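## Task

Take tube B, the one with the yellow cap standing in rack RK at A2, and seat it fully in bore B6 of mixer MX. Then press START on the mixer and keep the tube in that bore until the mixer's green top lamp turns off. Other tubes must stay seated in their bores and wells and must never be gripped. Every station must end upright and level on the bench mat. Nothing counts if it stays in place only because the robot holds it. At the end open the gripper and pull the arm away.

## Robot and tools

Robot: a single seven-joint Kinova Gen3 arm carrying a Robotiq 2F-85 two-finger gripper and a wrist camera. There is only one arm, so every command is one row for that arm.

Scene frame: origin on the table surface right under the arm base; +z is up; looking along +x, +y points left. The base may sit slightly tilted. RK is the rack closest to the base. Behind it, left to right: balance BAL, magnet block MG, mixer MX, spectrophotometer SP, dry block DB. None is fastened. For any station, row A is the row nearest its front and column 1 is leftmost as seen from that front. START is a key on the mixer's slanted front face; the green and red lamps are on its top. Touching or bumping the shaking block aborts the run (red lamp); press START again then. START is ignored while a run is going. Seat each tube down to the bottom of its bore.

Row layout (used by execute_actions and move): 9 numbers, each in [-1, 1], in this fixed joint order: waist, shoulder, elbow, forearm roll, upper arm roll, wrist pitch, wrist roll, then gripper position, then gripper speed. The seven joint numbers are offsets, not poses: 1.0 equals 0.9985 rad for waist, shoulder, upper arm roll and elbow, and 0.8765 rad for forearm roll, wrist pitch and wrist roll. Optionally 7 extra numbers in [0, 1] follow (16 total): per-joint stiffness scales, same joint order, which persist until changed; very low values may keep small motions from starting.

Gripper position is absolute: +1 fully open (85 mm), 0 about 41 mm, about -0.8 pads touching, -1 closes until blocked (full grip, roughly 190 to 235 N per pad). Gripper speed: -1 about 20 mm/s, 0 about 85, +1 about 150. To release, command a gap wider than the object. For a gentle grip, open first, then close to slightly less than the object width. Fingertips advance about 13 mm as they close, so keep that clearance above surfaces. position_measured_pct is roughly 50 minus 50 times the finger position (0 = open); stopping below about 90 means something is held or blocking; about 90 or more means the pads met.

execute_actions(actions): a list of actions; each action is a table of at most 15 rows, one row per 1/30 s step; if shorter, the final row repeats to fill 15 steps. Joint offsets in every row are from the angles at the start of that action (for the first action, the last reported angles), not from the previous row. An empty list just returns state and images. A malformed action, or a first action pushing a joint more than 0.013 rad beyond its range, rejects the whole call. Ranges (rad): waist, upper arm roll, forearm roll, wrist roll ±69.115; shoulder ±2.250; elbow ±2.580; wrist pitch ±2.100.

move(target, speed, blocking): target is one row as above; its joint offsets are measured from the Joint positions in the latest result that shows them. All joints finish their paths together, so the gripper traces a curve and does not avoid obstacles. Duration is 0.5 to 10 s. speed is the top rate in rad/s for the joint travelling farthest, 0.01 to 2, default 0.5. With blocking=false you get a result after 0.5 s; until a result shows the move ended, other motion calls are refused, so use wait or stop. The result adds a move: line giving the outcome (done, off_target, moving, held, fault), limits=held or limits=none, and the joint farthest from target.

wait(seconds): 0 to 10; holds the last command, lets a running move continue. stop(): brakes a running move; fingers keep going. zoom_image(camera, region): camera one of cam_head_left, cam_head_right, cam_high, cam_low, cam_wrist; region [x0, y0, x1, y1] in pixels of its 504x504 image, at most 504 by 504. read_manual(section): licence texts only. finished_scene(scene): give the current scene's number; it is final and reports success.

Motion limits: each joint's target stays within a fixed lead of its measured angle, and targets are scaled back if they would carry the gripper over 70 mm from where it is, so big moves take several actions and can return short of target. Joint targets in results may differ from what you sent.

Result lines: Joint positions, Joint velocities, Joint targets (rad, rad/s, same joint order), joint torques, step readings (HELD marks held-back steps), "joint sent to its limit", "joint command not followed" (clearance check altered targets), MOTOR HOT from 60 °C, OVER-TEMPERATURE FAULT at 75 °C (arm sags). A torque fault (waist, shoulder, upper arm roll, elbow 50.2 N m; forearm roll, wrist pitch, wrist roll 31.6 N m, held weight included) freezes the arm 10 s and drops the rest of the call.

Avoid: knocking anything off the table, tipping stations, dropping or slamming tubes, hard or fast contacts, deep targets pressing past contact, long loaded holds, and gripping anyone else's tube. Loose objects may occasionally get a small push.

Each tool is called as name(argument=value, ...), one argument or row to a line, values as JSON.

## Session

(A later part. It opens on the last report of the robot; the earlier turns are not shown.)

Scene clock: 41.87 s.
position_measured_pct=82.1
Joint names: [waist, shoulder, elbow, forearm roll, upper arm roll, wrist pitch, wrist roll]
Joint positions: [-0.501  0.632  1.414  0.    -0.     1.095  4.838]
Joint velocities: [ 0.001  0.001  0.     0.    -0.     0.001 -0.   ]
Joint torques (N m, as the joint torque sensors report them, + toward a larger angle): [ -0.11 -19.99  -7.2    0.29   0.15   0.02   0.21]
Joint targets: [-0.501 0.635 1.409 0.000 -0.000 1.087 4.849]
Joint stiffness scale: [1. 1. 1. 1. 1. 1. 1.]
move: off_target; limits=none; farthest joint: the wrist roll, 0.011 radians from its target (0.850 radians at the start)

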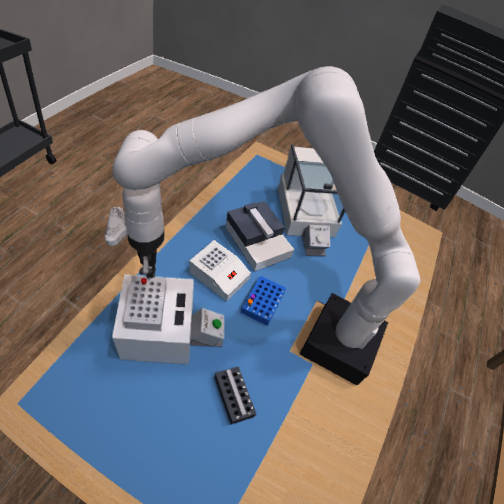

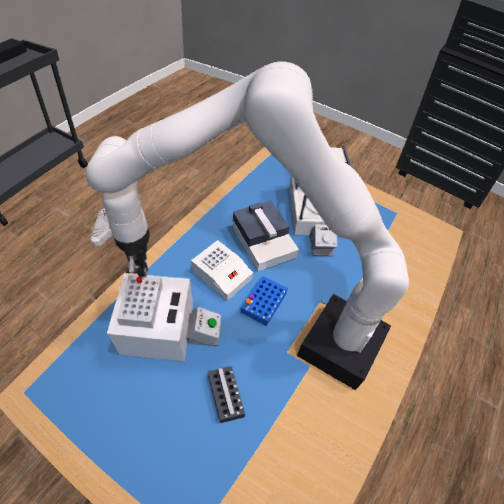

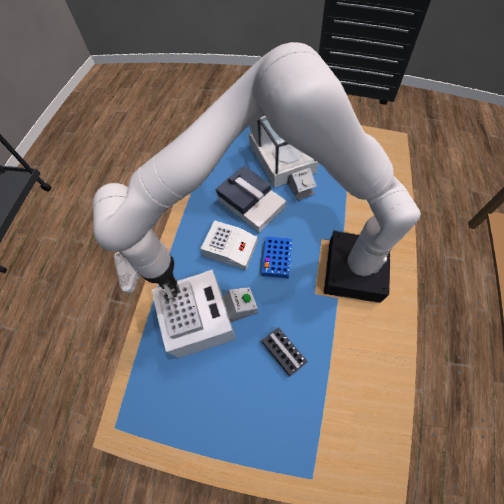

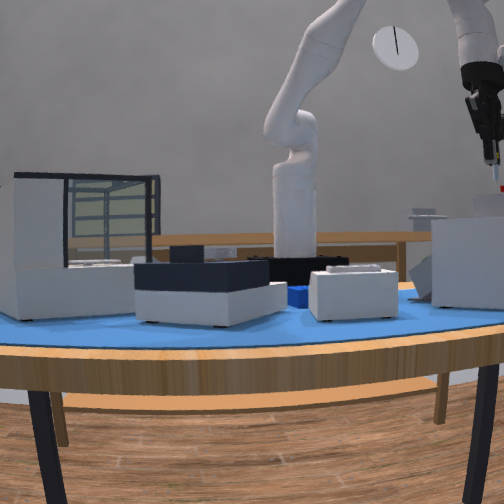

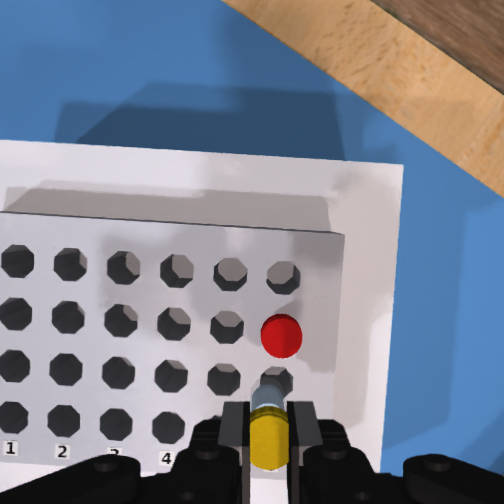

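move(
  target=[0.0095,0.019,0.038,0,0,-0.064,-0.075,-0.76,0],
  speed=0.06,
)

zoom_image(
  camera="cam_wrist",
  region=[100,260,400,504],
)

zoom_image(
  camera="cam_head_left",
  region=[110,240,200,330],
)

Scene clock: 49.63 s.
position_measured_pct=82.1
Joint names: [waist, shoulder, elbow, forearm roll, upper arm roll, wrist pitch, wrist roll]
Joint positions: [-0.496  0.648  1.447  0.    -0.     1.046  4.784]
Joint velocities: [ 0.001  0.002  0.     0.001 -0.    -0.001 -0.002]
Joint torques (N m, as the joint torque sensors report them, + toward a larger angle): [  0.09 -20.31  -6.84   0.25   0.13  -0.02   0.19]
Joint targets: [-0.492 0.651 1.452 0.000 -0.000 1.039 4.773]
Joint stiffness scale: [1. 1. 1. 1. 1. 1. 1.]
move: off_target; limits=none; farthest joint: the wrist roll, 0.011 radians from its target (0.066 radians at the start)

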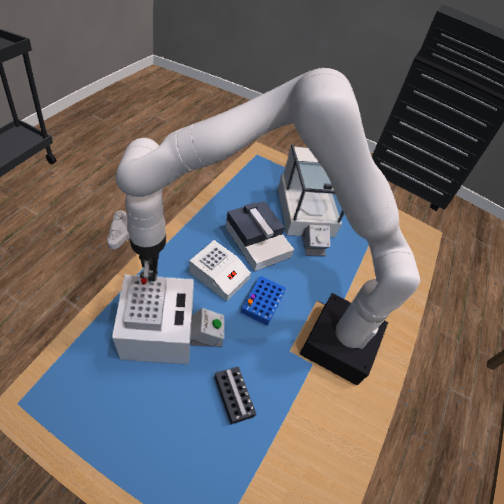

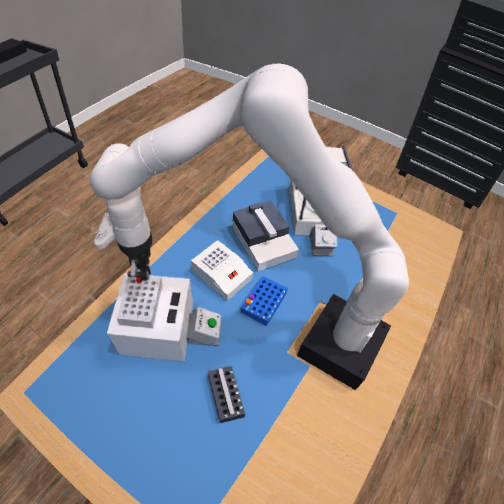

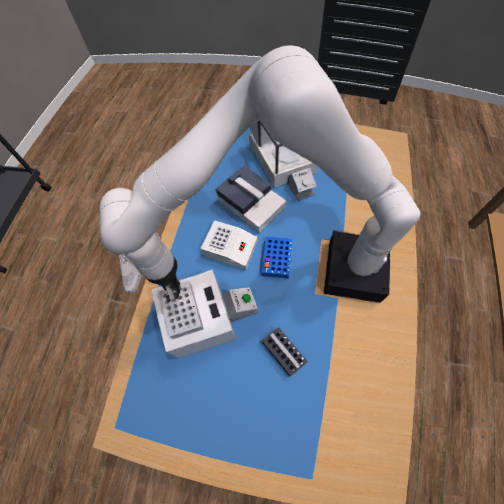

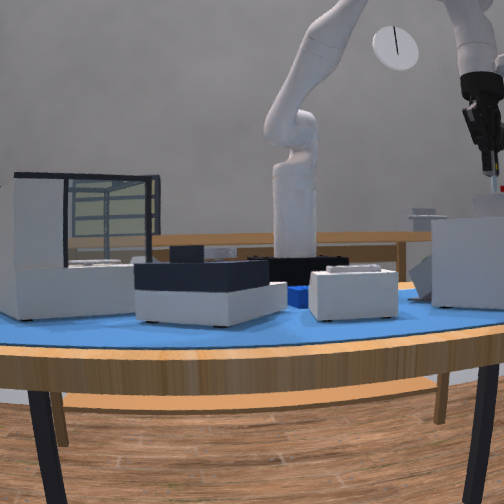

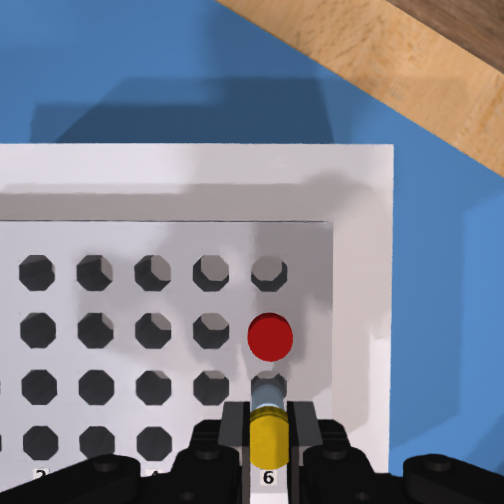

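Region (100, 260, 400, 504) of cam_wrist's 504x504 image, scaled by 1.680; it fills the top 410 rows of this view, and the rest is white.

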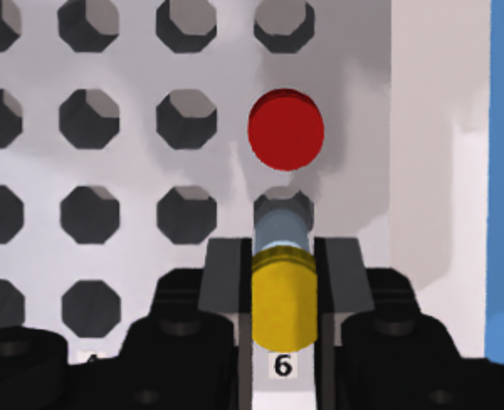

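Region (110, 240, 200, 330) of cam_head_left's 504x504 image, scaled by 5.600, with more detail than that image has.

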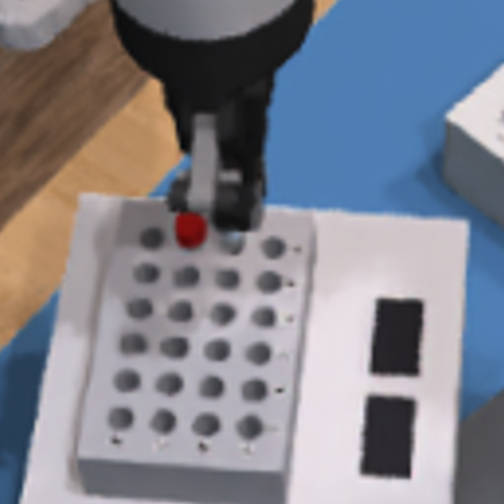

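move(
  target=[0,0.0175,0.021,0,0,-0.043,0,-0.76,0],
  speed=0.03,
)

Scene clock: 53.37 s.
position_measured_pct=82.1
Joint names: [waist, shoulder, elbow, forearm roll, upper arm roll, wrist pitch, wrist roll]
Joint positions: [-0.495  0.663  1.463  0.    -0.     1.015  4.784]
Joint velocities: [-0.002  0.002 -0.001 -0.001 -0.001  0.    -0.001]
Joint torques (N m, as the joint torque sensors report them, + toward a larger angle): [ -0.39 -20.35  -6.49   0.12  -0.28   0.68   0.16]
Joint targets: [-0.496 0.666 1.468 0.000 -0.000 1.008 4.784]
Joint stiffness scale: [1. 1. 1. 1. 1. 1. 1.]
move: done; limits=none; farthest joint: the wrist pitch, 0.007 radians from its target (0.038 radians at the start)

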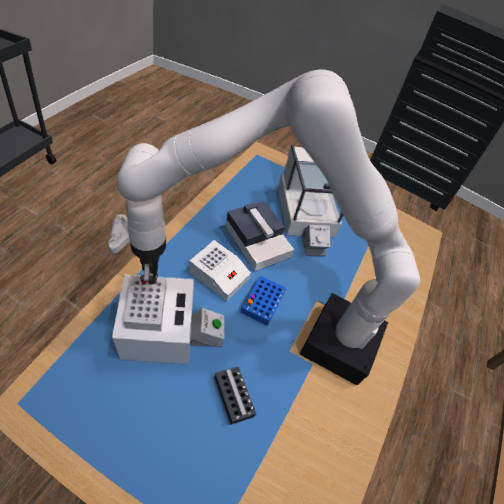

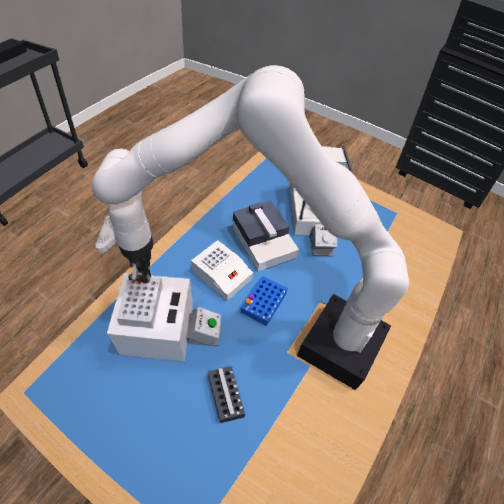

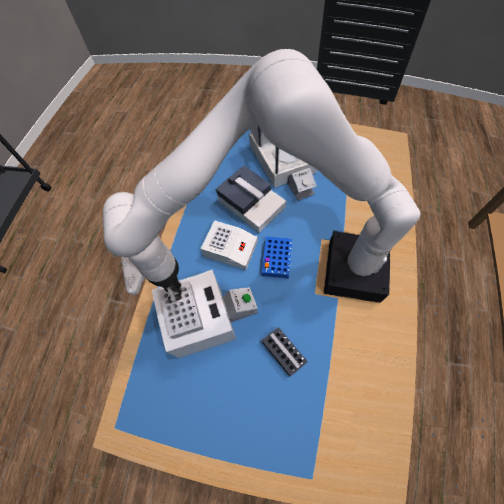

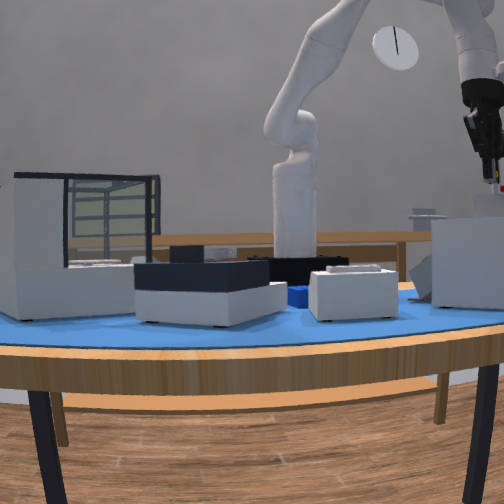

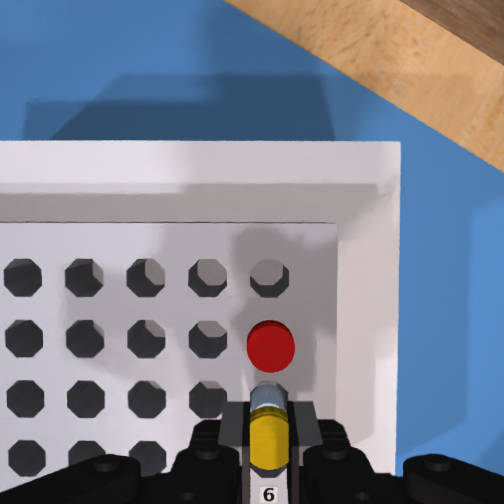

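move(
  target=[0,0.023,0.021,0,0,-0.049,0,-0.76,0],
  speed=0.03,
)

Scene clock: 56.97 s.
position_measured_pct=82.1
Joint names: [waist, shoulder, elbow, forearm roll, upper arm roll, wrist pitch, wrist roll]
Joint positions: [-0.495  0.682  1.479  0.    -0.     0.979  4.784]
Joint velocities: [-0.     0.002  0.001 -0.    -0.    -0.    -0.   ]
Joint torques (N m, as the joint torque sensors report them, + toward a larger angle): [ -0.87 -20.09  -6.61  -0.34  -0.75  -0.23   0.22]
Joint targets: [-0.495 0.686 1.484 0.000 -0.000 0.972 4.784]
Joint stiffness scale: [1. 1. 1. 1. 1. 1. 1.]
move: done; limits=none; farthest joint: the wrist pitch, 0.007 radians from its target (0.043 radians at the start)

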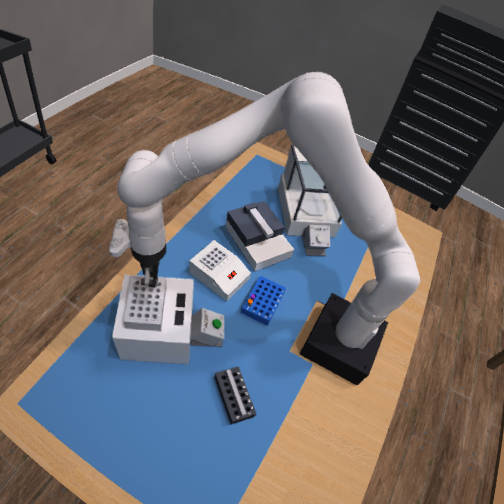

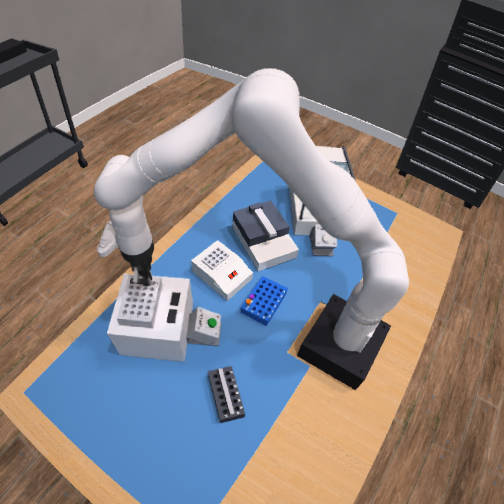

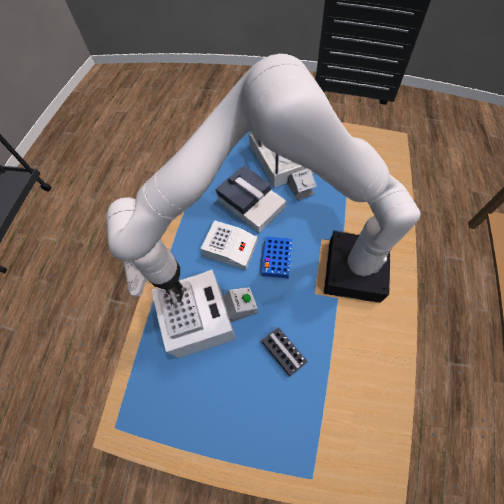

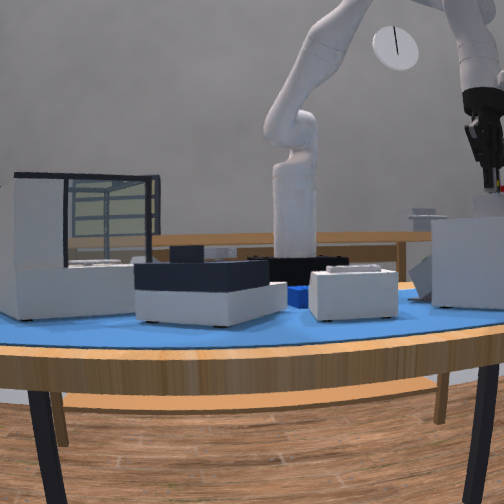

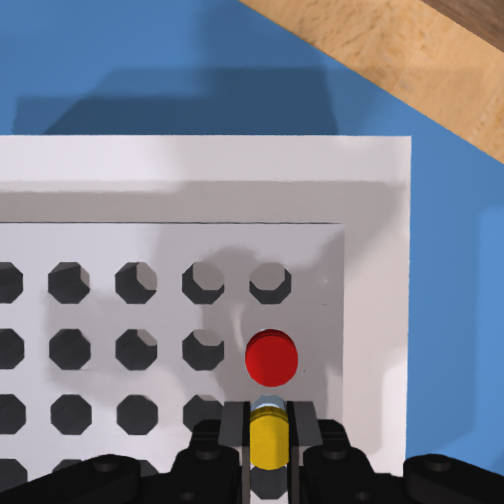

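move(
  target=[0.004,0.009,0.011,0,0,-0.022,0,-0.76,0],
  speed=0.02,
)

move(
  target=[0,0,0,0,0,0,0,-0.4,-0.5],
)

move(
  target=[0,-0.034,-0.037,0,0,0.079,0,-0.4,0],
  speed=0.1,
)

Scene clock: 60.73 s.
position_measured_pct=82.1
Joint names: [waist, shoulder, elbow, forearm roll, upper arm roll, wrist pitch, wrist roll]
Joint positions: [-0.495  0.687  1.484  0.    -0.     0.968  4.784]
Joint velocities: [ 0.001  0.001  0.001  0.001 -0.     0.     0.   ]
Joint torques (N m, as the joint torque sensors report them, + toward a larger angle): [ -0.03 -18.64  -6.13   0.1   -0.13  -0.2    0.06]
Joint targets: [-0.491 0.691 1.490 0.000 -0.000 0.960 4.784]
Joint stiffness scale: [1. 1. 1. 1. 1. 1. 1.]
move: done; limits=none; farthest joint: the wrist pitch, 0.009 radians from its target (0.020 radians at the start)

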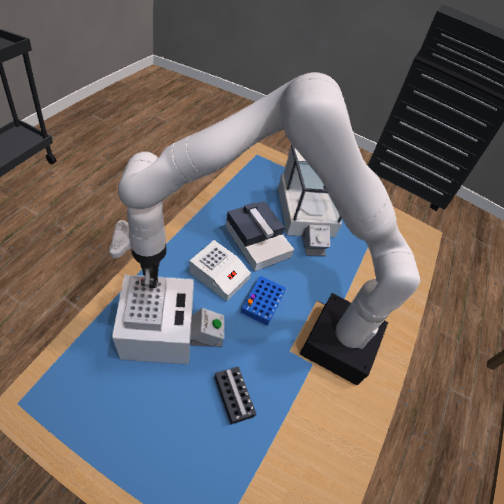

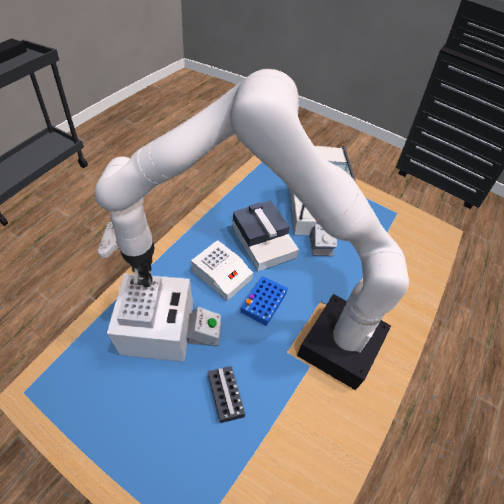

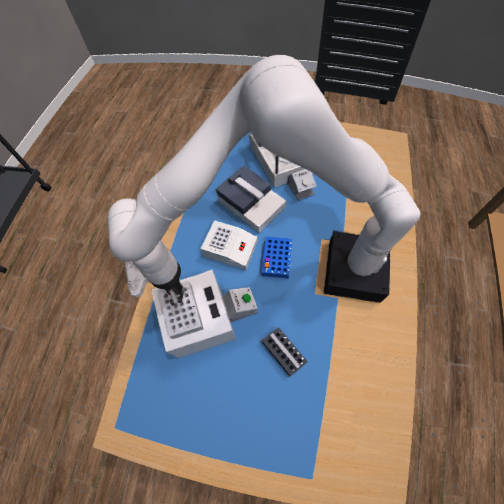

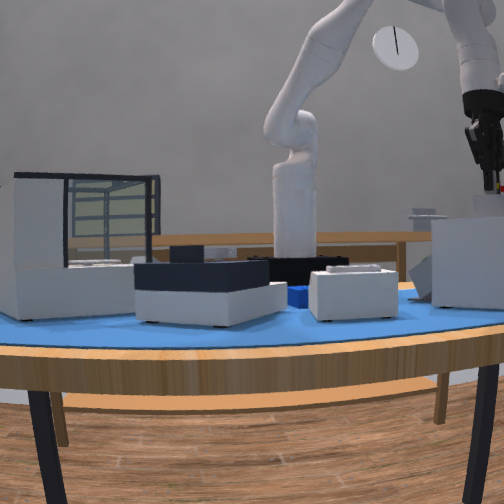

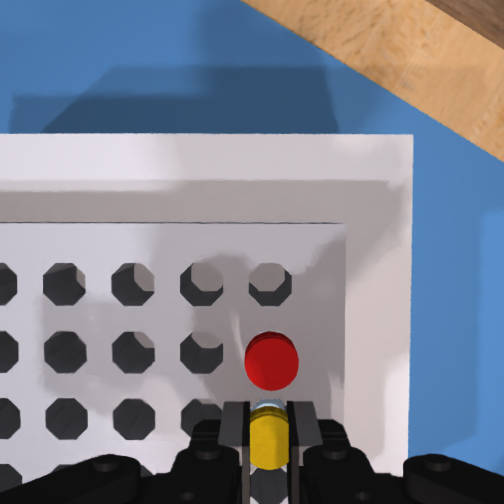

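Scene clock: 61.30 s.
position_measured_pct=69.8
Joint names: [waist, shoulder, elbow, forearm roll, upper arm roll, wrist pitch, wrist roll]
Joint positions: [-0.495  0.687  1.484  0.    -0.     0.968  4.784]
Joint velocities: [-0.001 -0.001  0.001  0.    -0.     0.001  0.   ]
Joint torques (N m, as the joint torque sensors report them, + toward a larger angle): [ -0.02 -20.36  -6.52   0.25   0.22   0.03   0.11]
Joint targets: [-0.495 0.687 1.484 0.000 -0.000 0.968 4.784]
Joint stiffness scale: [1. 1. 1. 1. 1. 1. 1.]
move: done; limits=none; farthest joint: the waist, 0.000 radians from its target (0.000 radians at the start)

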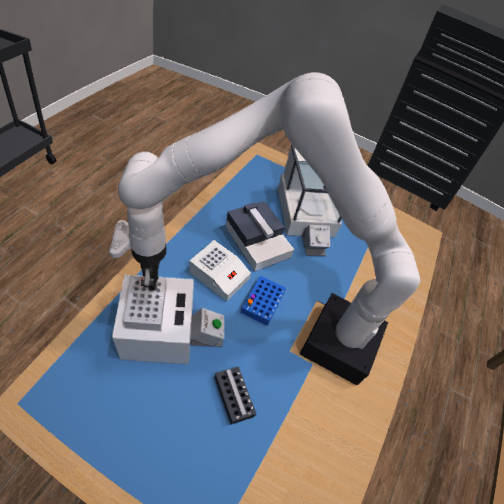

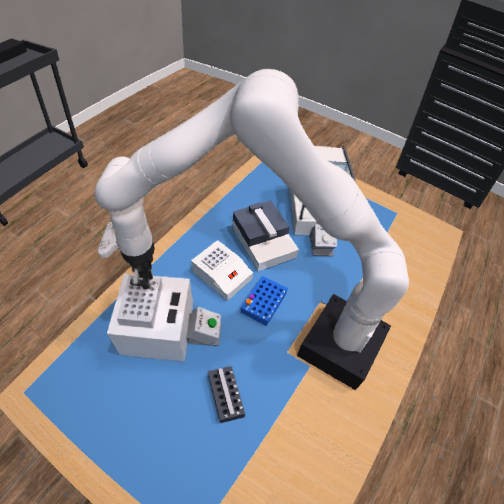

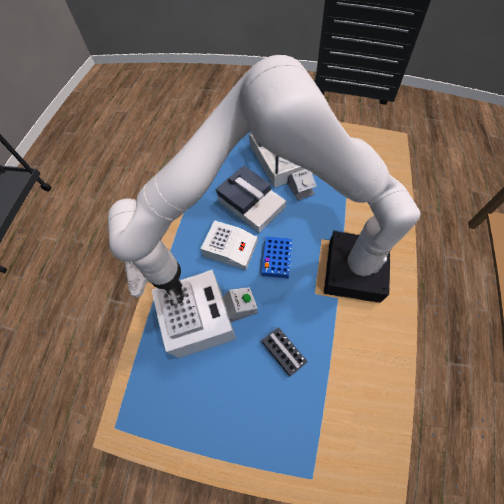

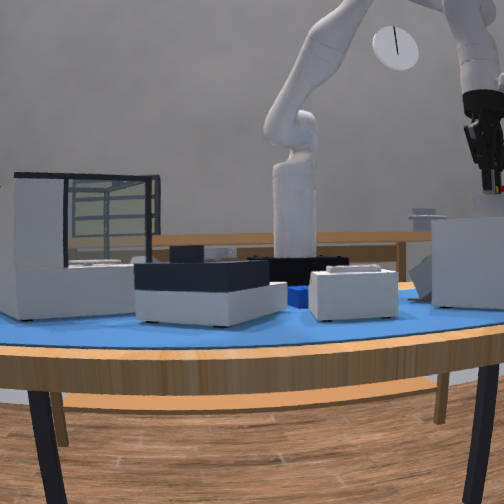

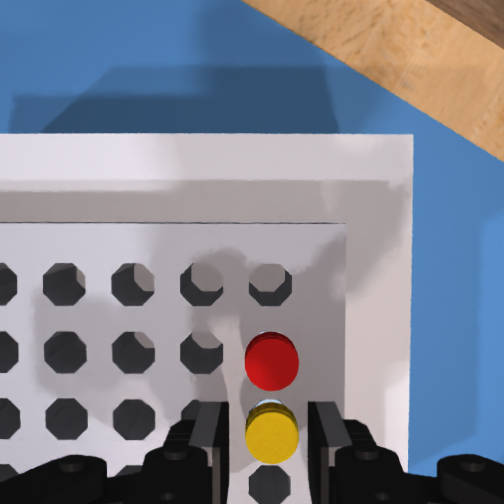

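Scene clock: 62.33 s.
position_measured_pct=69.8
Joint names: [waist, shoulder, elbow, forearm roll, upper arm roll, wrist pitch, wrist roll]
Joint positions: [-0.495  0.656  1.452  0.    -0.     1.03   4.784]
Joint velocities: [-0.001 -0.003 -0.     0.    -0.     0.001  0.   ]
Joint torques (N m, as the joint torque sensors report them, + toward a larger angle): [  0.08 -20.37  -6.82   0.39   0.05  -0.15   0.12]
Joint targets: [-0.495 0.653 1.447 0.000 -0.000 1.038 4.784]
Joint stiffness scale: [1. 1. 1. 1. 1. 1. 1.]
move: done; limits=none; farthest joint: the wrist pitch, 0.007 radians from its target (0.069 radians at the start)

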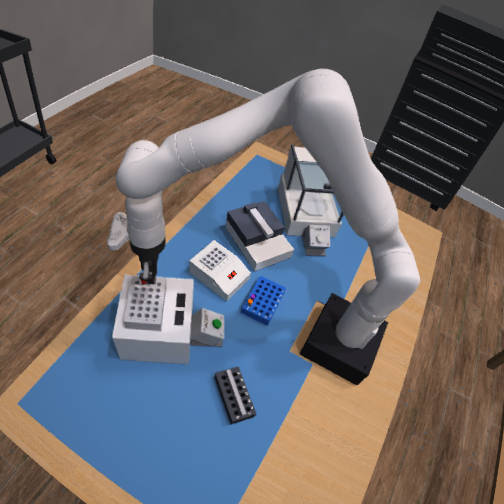

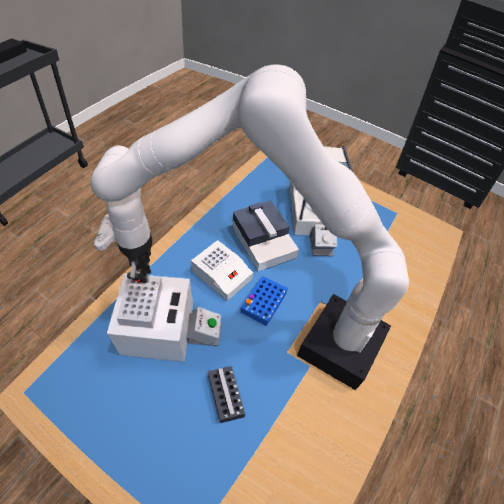

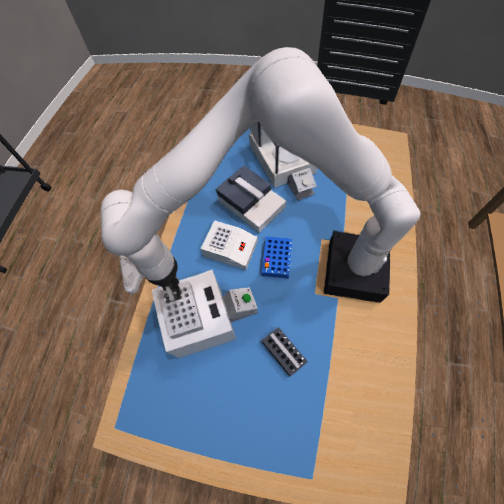

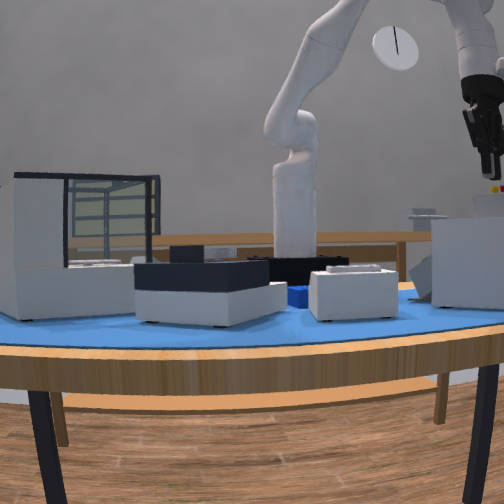

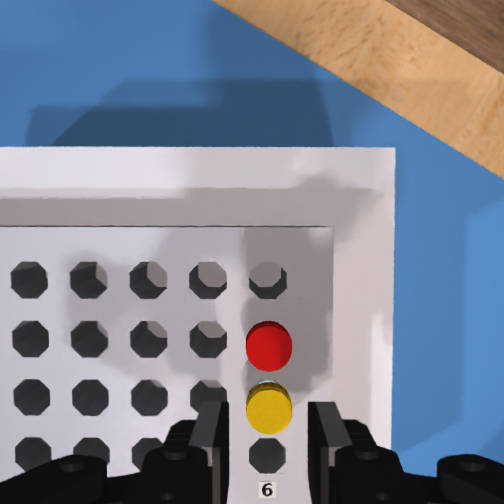

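execute_actions(
  actions=[],
)

move(
  target=[0,0,0,0,0,0,0,-1,0],
)

Scene clock: 78.77 s.
position_measured_pct=69.8
Joint names: [waist, shoulder, elbow, forearm roll, upper arm roll, wrist pitch, wrist roll]
Joint positions: [-0.495  0.656  1.452  0.    -0.     1.03   4.784]
Joint velocities: [-0.001 -0.     0.001 -0.     0.001  0.001  0.   ]
Joint torques (N m, as the joint torque sensors report them, + toward a larger angle): [ -0.11 -20.18  -7.     0.24   0.19  -0.01   0.08]
Joint targets: [-0.495 0.653 1.447 0.000 -0.000 1.038 4.784]
Joint stiffness scale: [1. 1. 1. 1. 1. 1. 1.]

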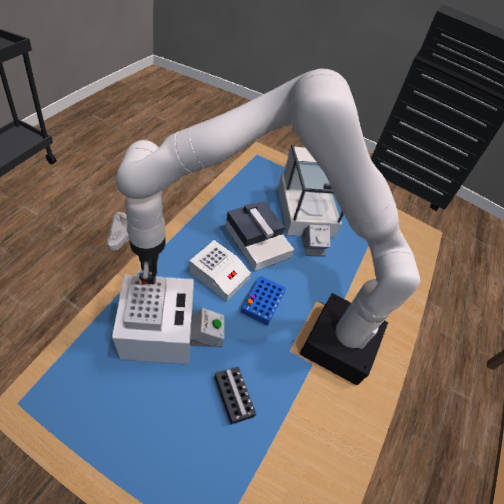

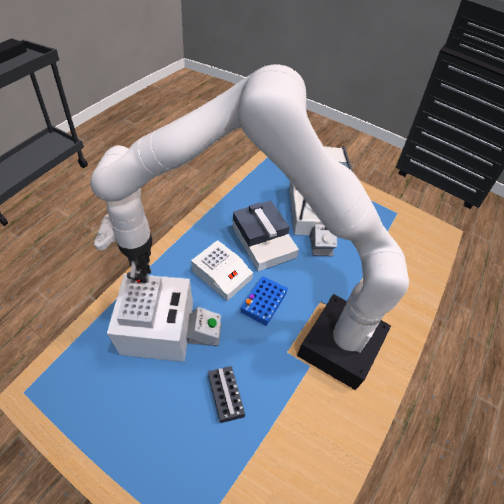

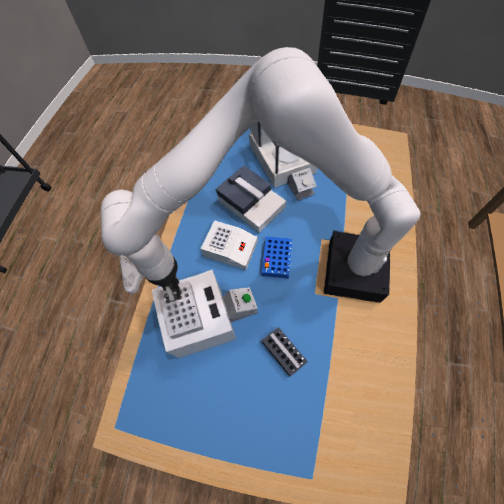

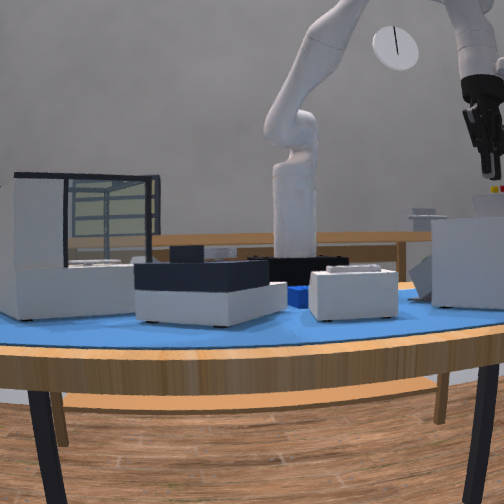

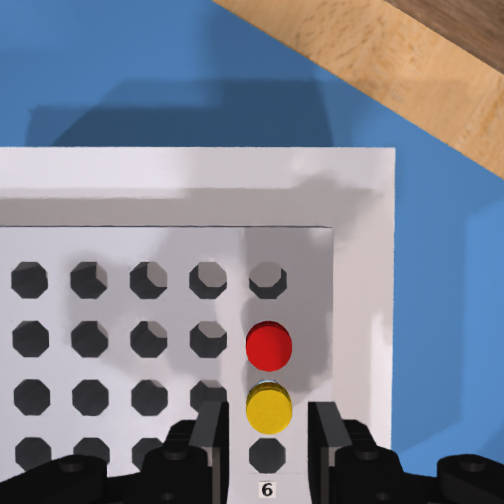

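Scene clock: 79.30 s.
position_measured_pct=91.7
Joint names: [waist, shoulder, elbow, forearm roll, upper arm roll, wrist pitch, wrist roll]
Joint positions: [-0.495  0.656  1.452  0.    -0.     1.03   4.784]
Joint velocities: [-0.002  0.    -0.001 -0.     0.001 -0.    -0.001]
Joint torques (N m, as the joint torque sensors report them, + toward a larger angle): [ -0.1  -20.15  -6.88   0.22   0.29  -0.01   0.13]
Joint targets: [-0.495 0.656 1.452 0.000 -0.000 1.030 4.784]
Joint stiffness scale: [1. 1. 1. 1. 1. 1. 1.]
move: done; limits=none; farthest joint: the waist, 0.000 radians from its target (0.000 radians at the start)

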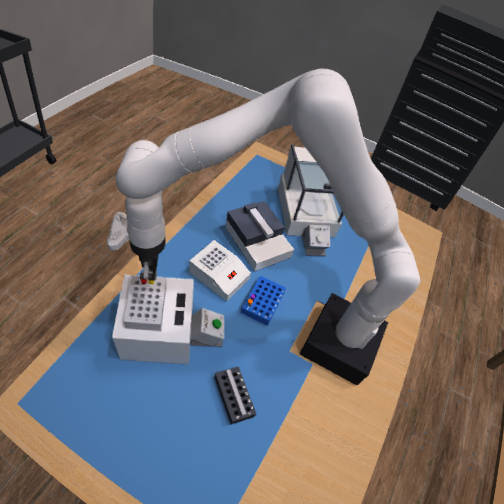

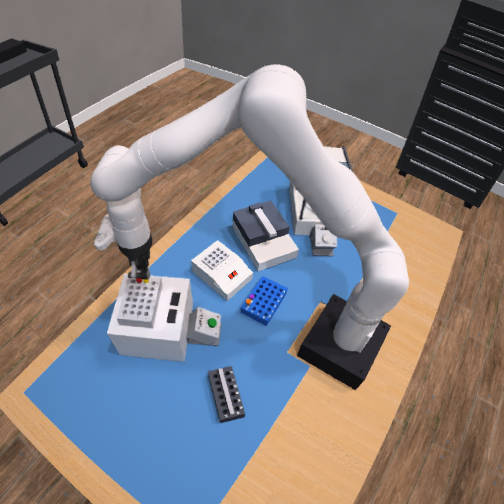

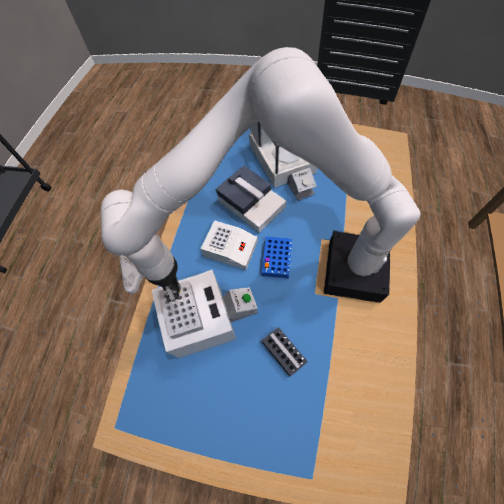

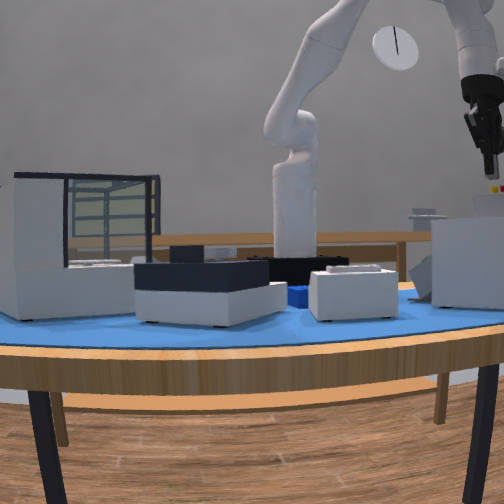

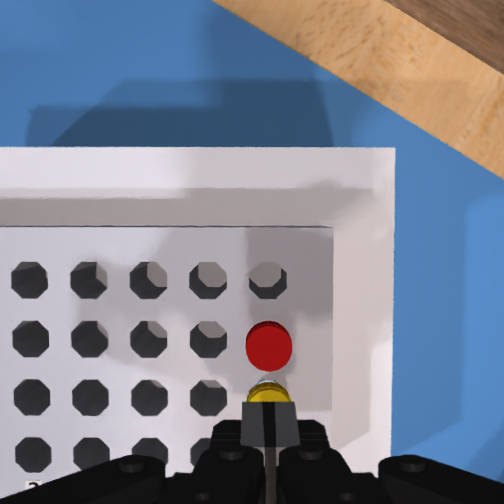

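move(
  target=[0,0.022,0.025,0,0,-0.051,0,-1,0],
  speed=0.03,
)

Scene clock: 82.87 s.
position_measured_pct=91.7
Joint names: [waist, shoulder, elbow, forearm roll, upper arm roll, wrist pitch, wrist roll]
Joint positions: [-0.495  0.671  1.469  0.    -0.     0.995  4.784]
Joint velocities: [ 0.001  0.001  0.    -0.     0.    -0.     0.001]
Joint torques (N m, as the joint torque sensors report them, + toward a larger angle): [ -0.1  -15.56  -5.26   0.25   0.11  -0.5    0.09]
Joint targets: [-0.495 0.678 1.477 0.000 -0.000 0.986 4.784]
Joint stiffness scale: [1. 1. 1. 1. 1. 1. 1.]
move: done; limits=none; farthest joint: the wrist pitch, 0.010 radians from its target (0.045 radians at the start)

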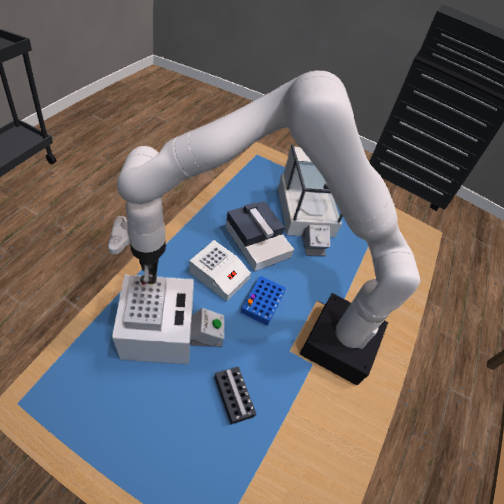

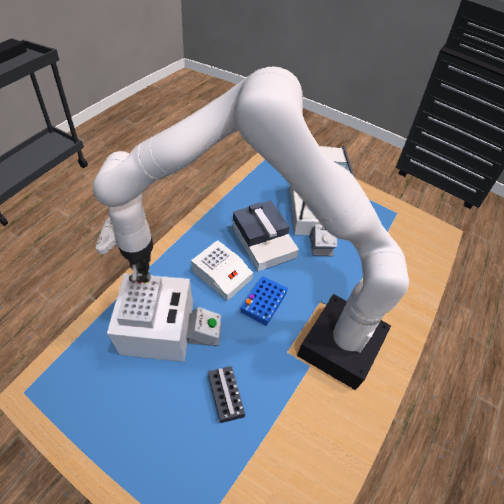

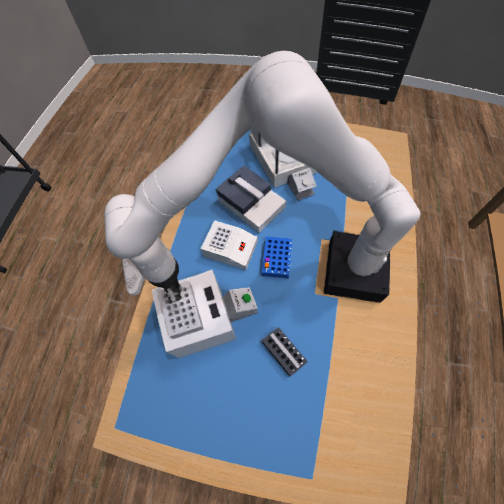

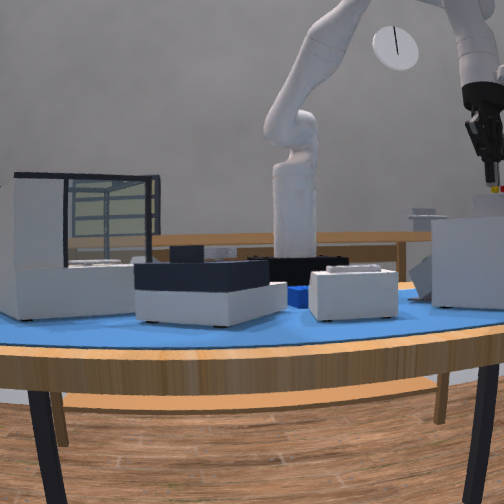

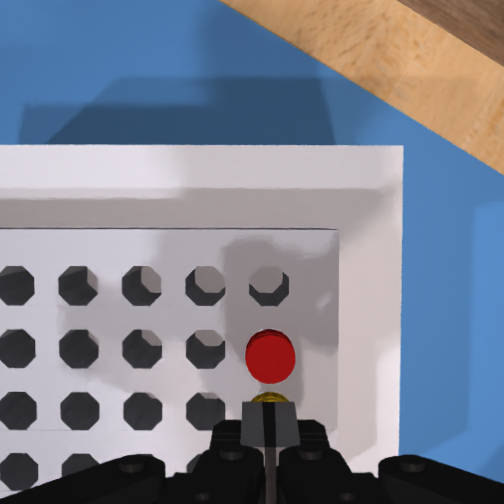

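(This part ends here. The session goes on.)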